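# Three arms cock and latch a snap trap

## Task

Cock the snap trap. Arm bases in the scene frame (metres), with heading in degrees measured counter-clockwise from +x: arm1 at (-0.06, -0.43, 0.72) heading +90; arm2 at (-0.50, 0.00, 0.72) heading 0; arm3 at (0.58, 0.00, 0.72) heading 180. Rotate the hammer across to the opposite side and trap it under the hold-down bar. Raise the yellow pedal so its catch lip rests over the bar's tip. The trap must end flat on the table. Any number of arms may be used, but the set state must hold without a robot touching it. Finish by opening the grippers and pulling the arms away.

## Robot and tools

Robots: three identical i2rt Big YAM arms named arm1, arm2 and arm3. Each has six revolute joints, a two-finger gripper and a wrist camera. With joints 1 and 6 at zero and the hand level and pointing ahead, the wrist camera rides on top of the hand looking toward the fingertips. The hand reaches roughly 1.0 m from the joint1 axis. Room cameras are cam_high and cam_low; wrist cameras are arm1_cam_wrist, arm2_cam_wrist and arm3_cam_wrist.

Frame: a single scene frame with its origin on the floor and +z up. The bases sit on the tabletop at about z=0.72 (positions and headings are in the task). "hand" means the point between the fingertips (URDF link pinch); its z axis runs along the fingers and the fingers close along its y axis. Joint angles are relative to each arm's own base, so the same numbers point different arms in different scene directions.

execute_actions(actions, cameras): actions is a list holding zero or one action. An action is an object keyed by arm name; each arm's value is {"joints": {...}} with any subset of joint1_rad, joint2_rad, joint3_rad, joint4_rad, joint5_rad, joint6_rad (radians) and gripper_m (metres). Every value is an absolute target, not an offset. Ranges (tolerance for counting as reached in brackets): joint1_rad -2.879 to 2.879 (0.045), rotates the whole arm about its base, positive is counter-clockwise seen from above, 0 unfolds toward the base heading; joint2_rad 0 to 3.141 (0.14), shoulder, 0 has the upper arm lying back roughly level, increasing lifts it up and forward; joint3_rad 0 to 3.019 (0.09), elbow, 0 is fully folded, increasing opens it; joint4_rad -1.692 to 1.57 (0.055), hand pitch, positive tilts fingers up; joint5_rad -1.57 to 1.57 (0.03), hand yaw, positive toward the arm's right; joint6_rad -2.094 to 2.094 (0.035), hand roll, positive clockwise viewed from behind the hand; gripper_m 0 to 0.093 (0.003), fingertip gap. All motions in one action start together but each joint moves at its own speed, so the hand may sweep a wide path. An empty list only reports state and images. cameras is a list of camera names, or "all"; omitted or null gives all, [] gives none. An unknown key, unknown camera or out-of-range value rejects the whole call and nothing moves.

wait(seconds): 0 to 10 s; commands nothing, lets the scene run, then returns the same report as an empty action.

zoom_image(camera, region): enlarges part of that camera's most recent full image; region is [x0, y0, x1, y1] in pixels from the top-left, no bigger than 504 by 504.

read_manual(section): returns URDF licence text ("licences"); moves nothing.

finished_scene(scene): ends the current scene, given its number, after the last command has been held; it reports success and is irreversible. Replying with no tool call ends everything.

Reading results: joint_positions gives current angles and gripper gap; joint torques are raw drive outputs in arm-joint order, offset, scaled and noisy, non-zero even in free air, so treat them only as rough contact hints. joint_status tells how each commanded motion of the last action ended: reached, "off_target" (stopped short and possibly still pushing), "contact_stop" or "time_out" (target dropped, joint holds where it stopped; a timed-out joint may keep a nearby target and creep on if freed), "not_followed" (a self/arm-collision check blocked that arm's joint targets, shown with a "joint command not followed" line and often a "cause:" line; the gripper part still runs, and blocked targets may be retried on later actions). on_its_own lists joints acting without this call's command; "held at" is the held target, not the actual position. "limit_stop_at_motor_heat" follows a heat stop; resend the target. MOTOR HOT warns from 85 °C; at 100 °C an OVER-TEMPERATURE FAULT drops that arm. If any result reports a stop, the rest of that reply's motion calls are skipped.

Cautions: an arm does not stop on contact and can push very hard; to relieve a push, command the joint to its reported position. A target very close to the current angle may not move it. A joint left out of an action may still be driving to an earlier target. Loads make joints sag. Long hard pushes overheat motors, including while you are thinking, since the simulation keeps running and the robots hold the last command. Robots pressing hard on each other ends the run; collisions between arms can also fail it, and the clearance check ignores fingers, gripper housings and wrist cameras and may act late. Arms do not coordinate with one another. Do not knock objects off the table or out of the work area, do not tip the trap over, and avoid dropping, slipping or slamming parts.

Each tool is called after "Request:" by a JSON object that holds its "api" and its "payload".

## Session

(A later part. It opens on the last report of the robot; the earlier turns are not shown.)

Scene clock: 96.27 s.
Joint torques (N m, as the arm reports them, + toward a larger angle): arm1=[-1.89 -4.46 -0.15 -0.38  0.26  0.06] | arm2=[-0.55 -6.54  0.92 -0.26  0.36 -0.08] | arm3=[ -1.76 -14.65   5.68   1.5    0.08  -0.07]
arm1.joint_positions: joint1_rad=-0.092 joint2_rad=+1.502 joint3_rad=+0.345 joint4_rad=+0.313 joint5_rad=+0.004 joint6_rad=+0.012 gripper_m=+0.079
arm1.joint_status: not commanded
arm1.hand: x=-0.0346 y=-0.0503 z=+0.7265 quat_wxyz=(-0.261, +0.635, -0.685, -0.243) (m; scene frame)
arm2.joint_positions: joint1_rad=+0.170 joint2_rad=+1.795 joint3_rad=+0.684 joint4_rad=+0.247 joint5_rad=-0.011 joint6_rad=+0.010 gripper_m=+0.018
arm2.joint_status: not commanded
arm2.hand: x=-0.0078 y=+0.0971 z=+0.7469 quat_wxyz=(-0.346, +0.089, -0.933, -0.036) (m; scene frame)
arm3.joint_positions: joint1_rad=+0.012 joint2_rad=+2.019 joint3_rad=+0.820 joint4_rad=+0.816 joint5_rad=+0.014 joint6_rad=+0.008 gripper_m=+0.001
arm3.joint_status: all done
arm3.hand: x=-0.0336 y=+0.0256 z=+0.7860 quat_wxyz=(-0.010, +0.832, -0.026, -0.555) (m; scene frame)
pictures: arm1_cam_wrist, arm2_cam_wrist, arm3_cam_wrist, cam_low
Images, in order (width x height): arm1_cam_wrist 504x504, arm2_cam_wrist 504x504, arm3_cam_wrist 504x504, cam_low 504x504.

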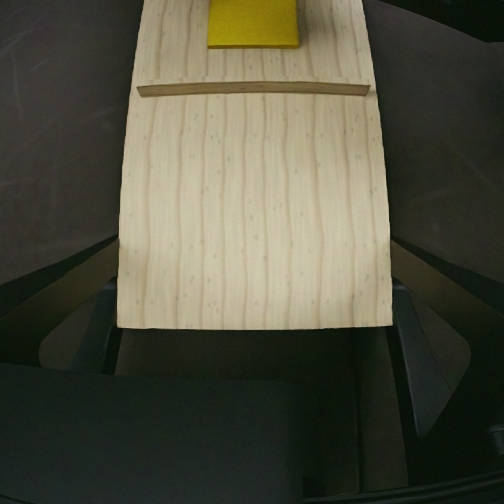

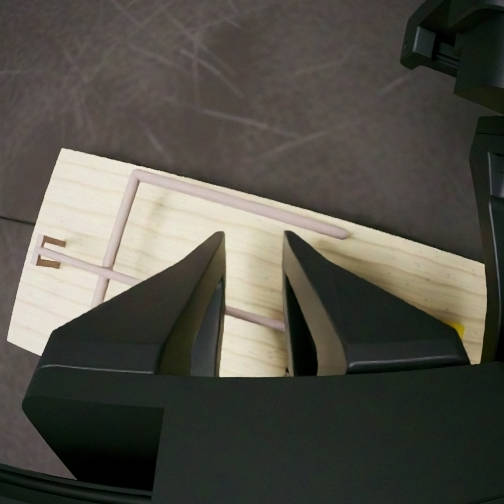

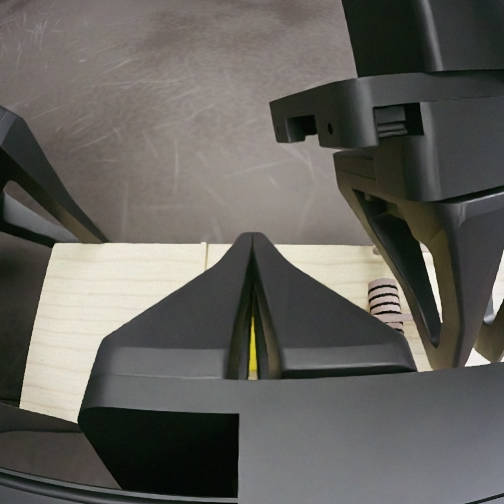

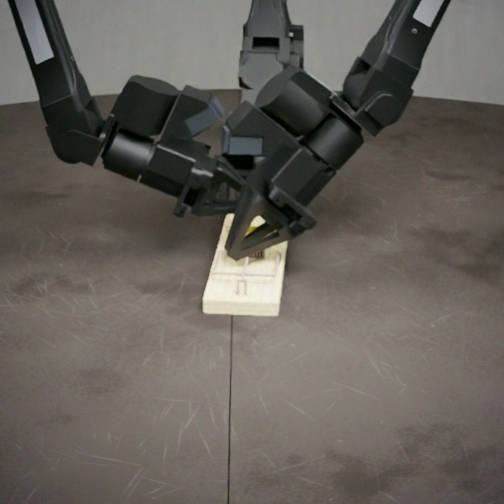

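Request:
{"api": "execute_actions", "payload": {"actions": [{"arm3":{"joints":{"joint2_rad":2.066}}}], "cameras": ["arm1_cam_wrist"]}}

Request:
{"api": "execute_actions", "payload": {"actions": [{"arm3":{"joints":{"gripper_m":0.03}}}], "cameras": ["cam_high","arm3_cam_wrist","arm1_cam_wrist"]}}

Scene clock: 97.03 s.
Joint torques (N m, as the arm reports them, + toward a larger angle): arm1=[-1.93 -3.39  0.16 -0.4   0.26  0.03] | arm2=[-0.67 -6.67  1.   -0.34  0.34 -0.07] | arm3=[ -1.75 -14.34   5.44   1.49   0.08  -0.07]
arm1.joint_positions: joint1_rad=-0.092 joint2_rad=+1.502 joint3_rad=+0.345 joint4_rad=+0.313 joint5_rad=+0.004 joint6_rad=+0.012 gripper_m=+0.079
arm1.joint_status: not commanded
arm1.hand: x=-0.0346 y=-0.0503 z=+0.7265 quat_wxyz=(-0.261, +0.635, -0.685, -0.243) (m; scene frame)
arm2.joint_positions: joint1_rad=+0.170 joint2_rad=+1.795 joint3_rad=+0.684 joint4_rad=+0.247 joint5_rad=-0.011 joint6_rad=+0.010 gripper_m=+0.018
arm2.joint_status: not commanded
arm2.hand: x=-0.0078 y=+0.0971 z=+0.7469 quat_wxyz=(-0.346, +0.089, -0.933, -0.036) (m; scene frame)
arm3.joint_positions: joint1_rad=+0.012 joint2_rad=+2.042 joint3_rad=+0.820 joint4_rad=+0.816 joint5_rad=+0.014 joint6_rad=+0.008 gripper_m=+0.001
arm3.joint_status: all done
arm3.hand: x=-0.0301 y=+0.0253 z=+0.7723 quat_wxyz=(-0.010, +0.838, -0.026, -0.545) (m; scene frame)
pictures: arm1_cam_wrist
Images, in order (width x height): arm1_cam_wrist 504x504.

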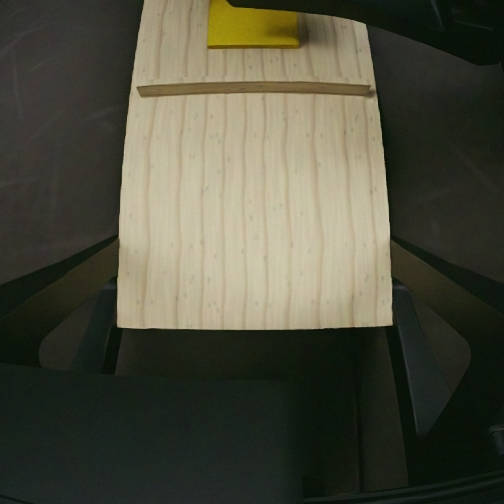

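Scene clock: 97.57 s.
Joint torques (N m, as the arm reports them, + toward a larger angle): arm1=[-1.97 -3.82  0.2  -0.67  0.18  0.04] | arm2=[-0.82 -6.48  1.   -0.37  0.34 -0.08] | arm3=[ -1.78 -14.13   5.53   1.48   0.09  -0.07]
arm1.joint_positions: joint1_rad=-0.092 joint2_rad=+1.502 joint3_rad=+0.345 joint4_rad=+0.313 joint5_rad=+0.004 joint6_rad=+0.012 gripper_m=+0.079
arm1.joint_status: not commanded
arm1.hand: x=-0.0346 y=-0.0503 z=+0.7265 quat_wxyz=(-0.261, +0.635, -0.685, -0.243) (m; scene frame)
arm2.joint_positions: joint1_rad=+0.170 joint2_rad=+1.795 joint3_rad=+0.684 joint4_rad=+0.247 joint5_rad=-0.011 joint6_rad=+0.010 gripper_m=+0.018
arm2.joint_status: not commanded
arm2.hand: x=-0.0078 y=+0.0971 z=+0.7469 quat_wxyz=(-0.346, +0.089, -0.933, -0.036) (m; scene frame)
arm3.joint_positions: joint1_rad=+0.012 joint2_rad=+2.042 joint3_rad=+0.820 joint4_rad=+0.816 joint5_rad=+0.014 joint6_rad=+0.008 gripper_m=+0.030
arm3.joint_status: all done
arm3.hand: x=-0.0301 y=+0.0253 z=+0.7723 quat_wxyz=(-0.010, +0.838, -0.026, -0.545) (m; scene frame)
pictures: arm1_cam_wrist, arm3_cam_wrist, cam_high
Images, in order (width x height): arm1_cam_wrist 504x504, arm3_cam_wrist 504x504, cam_high 504x504.

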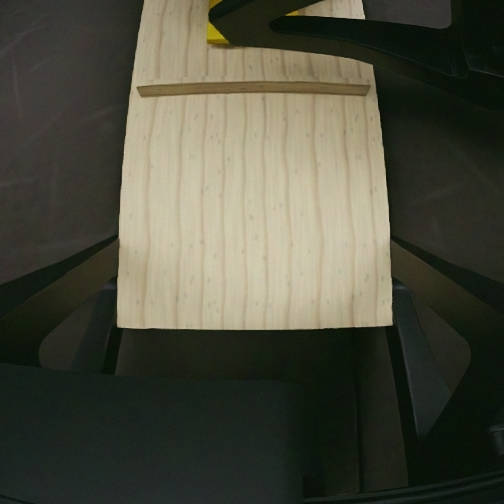

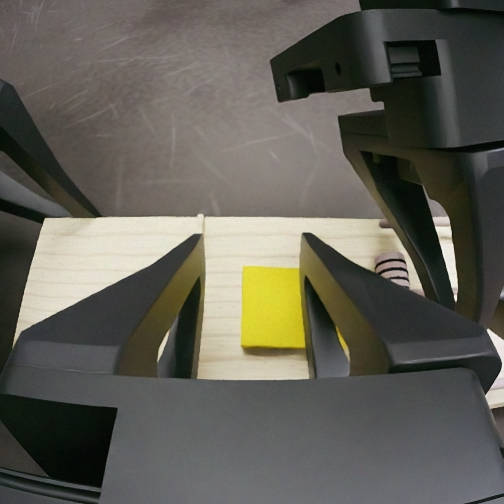

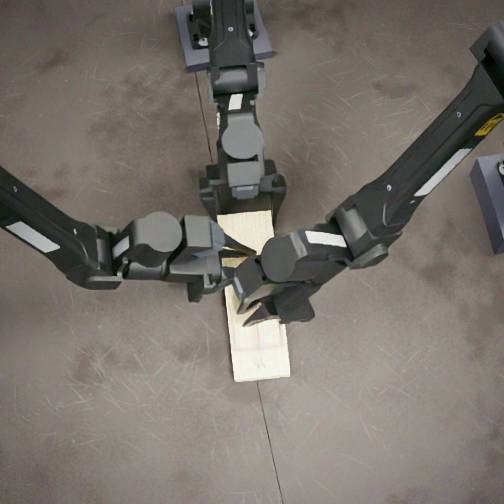

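Starting to lift slightly.

Request:
{"api": "execute_actions", "payload": {"actions": [{"arm3":{"joints":{"gripper_m":0.048}}}], "cameras": ["arm3_cam_wrist","arm1_cam_wrist"]}}

Scene clock: 98.07 s.
Joint torques (N m, as the arm reports them, + toward a larger angle): arm1=[-2.34 -3.75  0.17 -0.34  0.18 -0.01] | arm2=[-0.65 -6.42  0.97 -0.3   0.35 -0.08] | arm3=[ -1.78 -14.1    5.52   1.48   0.09  -0.07]
arm1.joint_positions: joint1_rad=-0.092 joint2_rad=+1.502 joint3_rad=+0.345 joint4_rad=+0.313 joint5_rad=+0.004 joint6_rad=+0.012 gripper_m=+0.079
arm1.joint_status: not commanded
arm1.hand: x=-0.0346 y=-0.0503 z=+0.7265 quat_wxyz=(-0.261, +0.635, -0.685, -0.243) (m; scene frame)
arm2.joint_positions: joint1_rad=+0.170 joint2_rad=+1.795 joint3_rad=+0.684 joint4_rad=+0.247 joint5_rad=-0.011 joint6_rad=+0.010 gripper_m=+0.018
arm2.joint_status: not commanded
arm2.hand: x=-0.0078 y=+0.0971 z=+0.7469 quat_wxyz=(-0.346, +0.089, -0.933, -0.036) (m; scene frame)
arm3.joint_positions: joint1_rad=+0.012 joint2_rad=+2.042 joint3_rad=+0.820 joint4_rad=+0.816 joint5_rad=+0.014 joint6_rad=+0.008 gripper_m=+0.048
arm3.joint_status: all done
arm3.hand: x=-0.0301 y=+0.0253 z=+0.7723 quat_wxyz=(-0.010, +0.838, -0.026, -0.545) (m; scene frame)
pictures: arm1_cam_wrist, arm3_cam_wrist
Images, in order (width x height): arm1_cam_wrist 504x504, arm3_cam_wrist 504x504.

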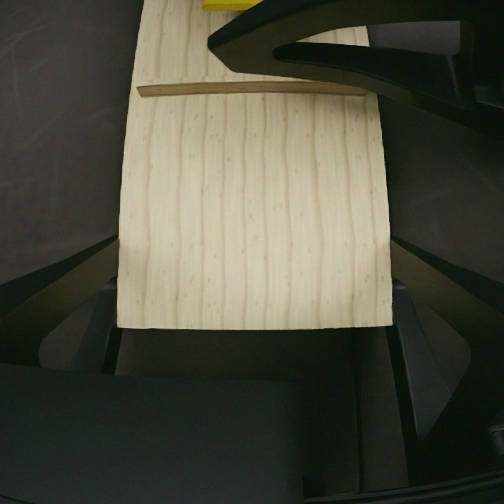

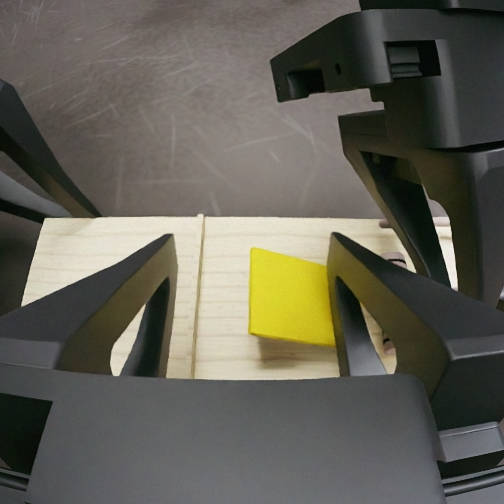

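Request:
{"api": "execute_actions", "payload": {"actions": [{"arm3":{"joints":{"gripper_m":0.058}}}], "cameras": ["arm3_cam_wrist","cam_low"]}}

Request:
{"api": "zoom_image", "payload": {"camera": "cam_low", "region": [190, 180, 310, 300]}}

Scene clock: 98.60 s.
Joint torques (N m, as the arm reports them, + toward a larger angle): arm1=[-1.81 -3.87 -0.05 -0.47  0.22  0.04] | arm2=[-0.81 -6.64  0.89 -0.27  0.34 -0.09] | arm3=[ -1.89 -14.12   5.51   1.48   0.23  -0.07]
arm1.joint_positions: joint1_rad=-0.092 joint2_rad=+1.502 joint3_rad=+0.345 joint4_rad=+0.313 joint5_rad=+0.004 joint6_rad=+0.012 gripper_m=+0.079
arm1.joint_status: not commanded
arm1.hand: x=-0.0346 y=-0.0503 z=+0.7265 quat_wxyz=(-0.261, +0.635, -0.685, -0.243) (m; scene frame)
arm2.joint_positions: joint1_rad=+0.170 joint2_rad=+1.795 joint3_rad=+0.684 joint4_rad=+0.247 joint5_rad=-0.011 joint6_rad=+0.010 gripper_m=+0.018
arm2.joint_status: not commanded
arm2.hand: x=-0.0078 y=+0.0971 z=+0.7469 quat_wxyz=(-0.346, +0.089, -0.933, -0.036) (m; scene frame)
arm3.joint_positions: joint1_rad=+0.014 joint2_rad=+2.042 joint3_rad=+0.820 joint4_rad=+0.816 joint5_rad=+0.010 joint6_rad=+0.008 gripper_m=+0.058
arm3.joint_status: all done
arm3.hand: x=-0.0302 y=+0.0232 z=+0.7723 quat_wxyz=(-0.007, +0.838, -0.024, -0.545) (m; scene frame)
pictures: arm3_cam_wrist, cam_low
Images, in order (width x height): arm3_cam_wrist 504x504, cam_low 504x504.

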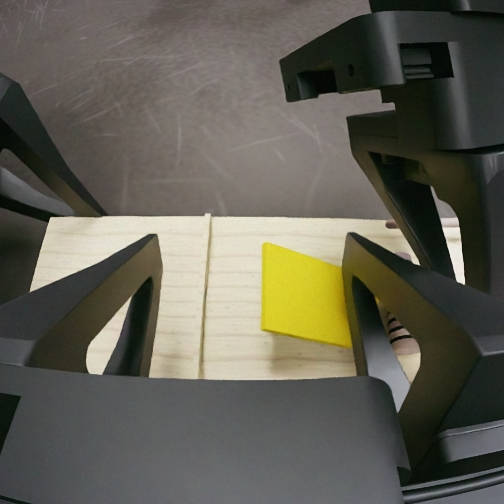

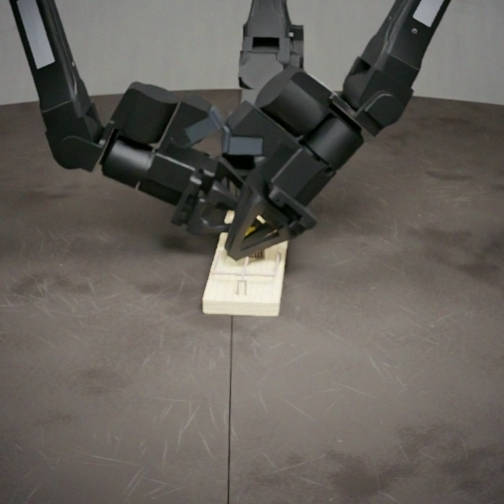

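Region (190, 180, 310, 300) of cam_low's 504x504 image, scaled by 4.200, with more detail than that image has.

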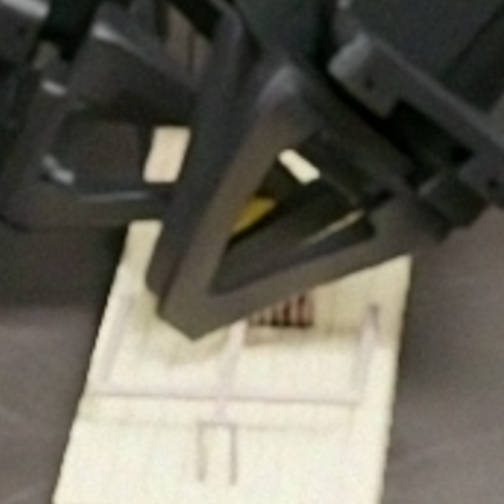

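Hit the stop. Ease arm2 up a little.

Request:
{"api": "execute_actions", "payload": {"actions": [{"arm2":{"joints":{"joint1_rad":0.175,"joint2_rad":1.765,"joint3_rad":0.68,"joint4_rad":0.245,"gripper_m":0.005}}}], "cameras": ["arm2_cam_wrist","cam_low"]}}

Request:
{"api": "zoom_image", "payload": {"camera": "cam_low", "region": [190, 180, 310, 300]}}

Scene clock: 99.37 s.
Joint torques (N m, as the arm reports them, + toward a larger angle): arm1=[-2.16 -4.09  0.22 -0.44  0.26  0.03] | arm2=[  0.77 -12.23   5.08   1.9    0.2   -0.05] | arm3=[ -2.02 -14.12   5.52   1.5    0.25  -0.07]
arm1.joint_positions: joint1_rad=-0.092 joint2_rad=+1.502 joint3_rad=+0.345 joint4_rad=+0.313 joint5_rad=+0.004 joint6_rad=+0.012 gripper_m=+0.079
arm1.joint_status: not commanded
arm1.hand: x=-0.0346 y=-0.0503 z=+0.7265 quat_wxyz=(-0.261, +0.635, -0.685, -0.243) (m; scene frame)
arm2.joint_positions: joint1_rad=+0.170 joint2_rad=+1.779 joint3_rad=+0.684 joint4_rad=+0.247 joint5_rad=-0.008 joint6_rad=+0.008 gripper_m=+0.005
arm2.joint_status: all done
arm2.hand: x=-0.0048 y=+0.0970 z=+0.7549 quat_wxyz=(-0.354, +0.089, -0.930, -0.035) (m; scene frame)
arm3.joint_positions: joint1_rad=+0.014 joint2_rad=+2.042 joint3_rad=+0.820 joint4_rad=+0.816 joint5_rad=+0.010 joint6_rad=+0.008 gripper_m=+0.058
arm3.joint_status: not commanded
arm3.hand: x=-0.0302 y=+0.0229 z=+0.7723 quat_wxyz=(-0.007, +0.838, -0.023, -0.545) (m; scene frame)
pictures: arm2_cam_wrist, cam_low
Images, in order (width x height): arm2_cam_wrist 504x504, cam_low 504x504.

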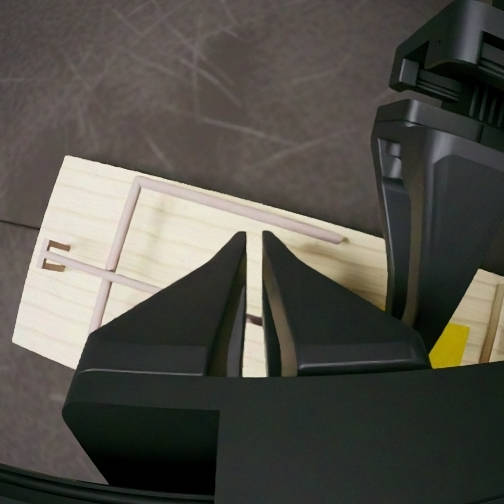

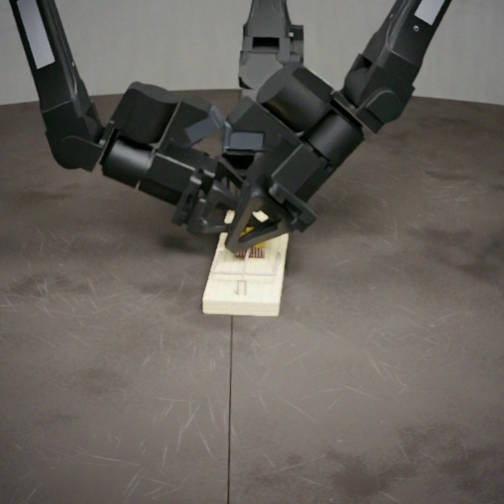

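Region (190, 180, 310, 300) of cam_low's 504x504 image, scaled by 4.200, with more detail than that image has.

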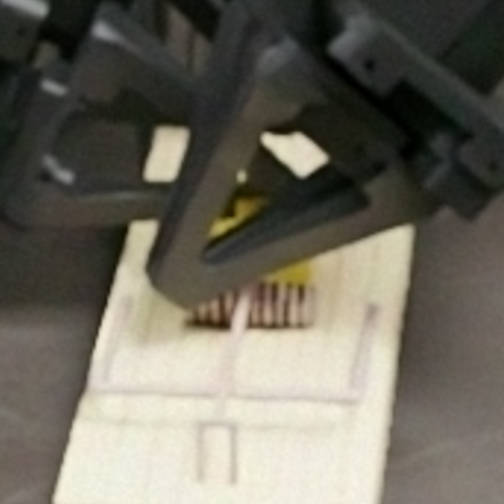

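Latched. Back arm3's finger off, then lift.

Request:
{"api": "execute_actions", "payload": {"actions": [{"arm3":{"joints":{"gripper_m":0.046}}}], "cameras": ["arm3_cam_wrist"]}}

Request:
{"api": "execute_actions", "payload": {"actions": [{"arm3":{"joints":{"joint2_rad":1.98}},"arm1":{"joints":{"joint1_rad":-0.092,"joint2_rad":1.5,"joint3_rad":0.345,"joint4_rad":0.313,"gripper_m":0.093}}}], "cameras": ["arm3_cam_wrist"]}}

Request:
{"api": "execute_actions", "payload": {"actions": [{"arm3":{"joints":{"joint2_rad":1.5,"joint3_rad":0.4}},"arm1":{"joints":{"joint2_rad":1.2,"joint3_rad":0.2}},"arm2":{"joints":{"joint2_rad":1.4,"joint3_rad":0.5}}}], "cameras": ["cam_high","cam_low"]}}

Request:
{"api": "zoom_image", "payload": {"camera": "cam_low", "region": [170, 180, 320, 330]}}

Scene clock: 99.97 s.
Joint torques (N m, as the arm reports them, + toward a larger angle): arm1=[-1.52 -3.85  0.06 -0.37  0.17  0.07] | arm2=[  0.83 -11.66   4.93   1.92   0.2   -0.06] | arm3=[ -2.21 -14.15   5.51   1.48   0.16  -0.07]
arm1.joint_positions: joint1_rad=-0.092 joint2_rad=+1.502 joint3_rad=+0.345 joint4_rad=+0.313 joint5_rad=+0.004 joint6_rad=+0.012 gripper_m=+0.079
arm1.joint_status: not commanded
arm1.hand: x=-0.0346 y=-0.0503 z=+0.7265 quat_wxyz=(-0.261, +0.635, -0.685, -0.243) (m; scene frame)
arm2.joint_positions: joint1_rad=+0.170 joint2_rad=+1.779 joint3_rad=+0.684 joint4_rad=+0.247 joint5_rad=-0.008 joint6_rad=+0.008 gripper_m=+0.005
arm2.joint_status: not commanded
arm2.hand: x=-0.0048 y=+0.0970 z=+0.7549 quat_wxyz=(-0.354, +0.089, -0.930, -0.035) (m; scene frame)
arm3.joint_positions: joint1_rad=+0.014 joint2_rad=+2.042 joint3_rad=+0.820 joint4_rad=+0.816 joint5_rad=+0.012 joint6_rad=+0.008 gripper_m=+0.046
arm3.joint_status: all done
arm3.hand: x=-0.0302 y=+0.0233 z=+0.7723 quat_wxyz=(-0.008, +0.838, -0.024, -0.545) (m; scene frame)
pictures: arm3_cam_wrist
Images, in order (width x height): arm3_cam_wrist 504x504.

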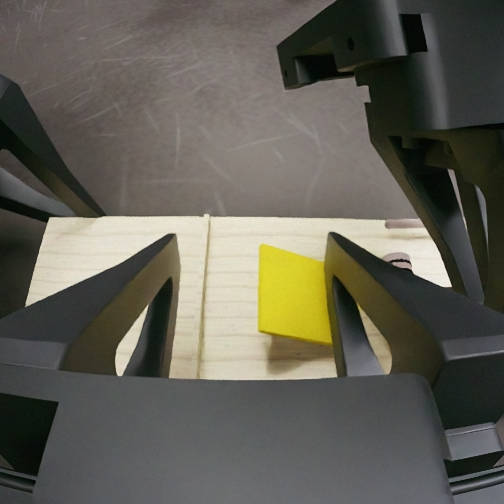

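Scene clock: 100.77 s.
Joint torques (N m, as the arm reports them, + toward a larger angle): arm1=[-0.12 -7.77  4.92  1.55 -0.01 -0.05] | arm2=[  0.92 -11.6    4.95   1.84   0.19  -0.06] | arm3=[ -2.03 -15.99   5.97   1.6    0.16  -0.07]
arm1.joint_positions: joint1_rad=-0.092 joint2_rad=+1.497 joint3_rad=+0.345 joint4_rad=+0.314 joint5_rad=+0.009 joint6_rad=+0.013 gripper_m=+0.093
arm1.joint_status: all done
arm1.hand: x=-0.0337 y=-0.0493 z=+0.7286 quat_wxyz=(-0.265, +0.633, -0.685, -0.244) (m; scene frame)
arm2.joint_positions: joint1_rad=+0.170 joint2_rad=+1.779 joint3_rad=+0.684 joint4_rad=+0.247 joint5_rad=-0.008 joint6_rad=+0.008 gripper_m=+0.005
arm2.joint_status: not commanded
arm2.hand: x=-0.0048 y=+0.0970 z=+0.7549 quat_wxyz=(-0.354, +0.089, -0.930, -0.035) (m; scene frame)
arm3.joint_positions: joint1_rad=+0.014 joint2_rad=+1.986 joint3_rad=+0.820 joint4_rad=+0.814 joint5_rad=+0.012 joint6_rad=+0.008 gripper_m=+0.046
arm3.joint_status: all done
arm3.hand: x=-0.0379 y=+0.0239 z=+0.8053 quat_wxyz=(-0.008, +0.823, -0.024, -0.568) (m; scene frame)
pictures: arm3_cam_wrist
Images, in order (width x height): arm3_cam_wrist 504x504.

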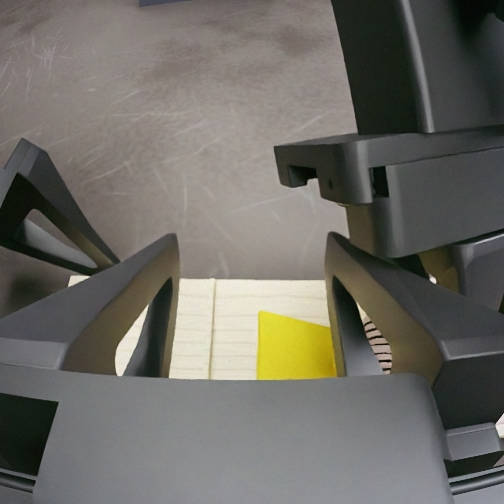

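Scene clock: 101.90 s.
Joint torques (N m, as the arm reports them, + toward a larger angle): arm1=[ 0.09 -5.02  6.67  1.94  0.02  0.05] | arm2=[ 0.89 -6.82  7.31  2.15  0.19 -0.06] | arm3=[-2.08 -9.83  4.4   1.62  0.16 -0.07]
arm1.joint_positions: joint1_rad=-0.092 joint2_rad=+1.196 joint3_rad=+0.191 joint4_rad=+0.314 joint5_rad=+0.010 joint6_rad=+0.013 gripper_m=+0.093
arm1.joint_status: all done
arm1.hand: x=-0.0364 y=-0.0901 z=+0.7756 quat_wxyz=(-0.314, +0.613, -0.664, -0.290) (m; scene frame)
arm2.joint_positions: joint1_rad=+0.170 joint2_rad=+1.394 joint3_rad=+0.496 joint4_rad=+0.247 joint5_rad=-0.008 joint6_rad=+0.008 gripper_m=+0.005
arm2.joint_status: all done
arm2.hand: x=-0.0532 y=+0.0886 z=+0.8588 quat_wxyz=(-0.444, +0.086, -0.891, -0.044) (m; scene frame)
arm3.joint_positions: joint1_rad=+0.014 joint2_rad=+1.503 joint3_rad=+0.409 joint4_rad=+0.814 joint5_rad=+0.012 joint6_rad=+0.008 gripper_m=+0.046
arm3.joint_status: all done
arm3.hand: x=+0.1036 y=+0.0200 z=+0.8984 quat_wxyz=(-0.009, +0.802, -0.024, -0.597) (m; scene frame)
pictures: cam_high, cam_low
Images, in order (width x height): cam_high 504x504, cam_low 504x504.

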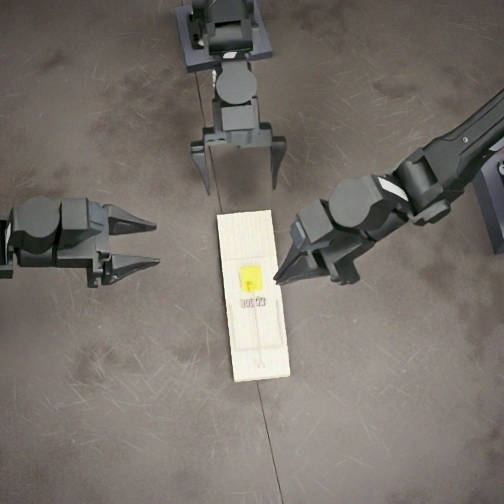

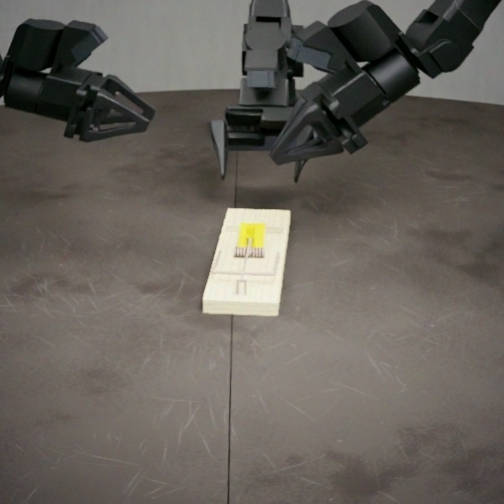

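Region (170, 180, 320, 330) of cam_low's 504x504 image, scaled by 3.360, with more detail than that image has.

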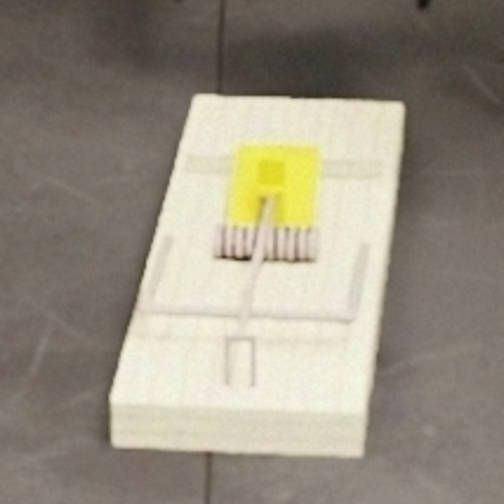

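Request:
{"api": "finished_scene", "payload": {"scene": 1}}

The scene is finished: the task was done.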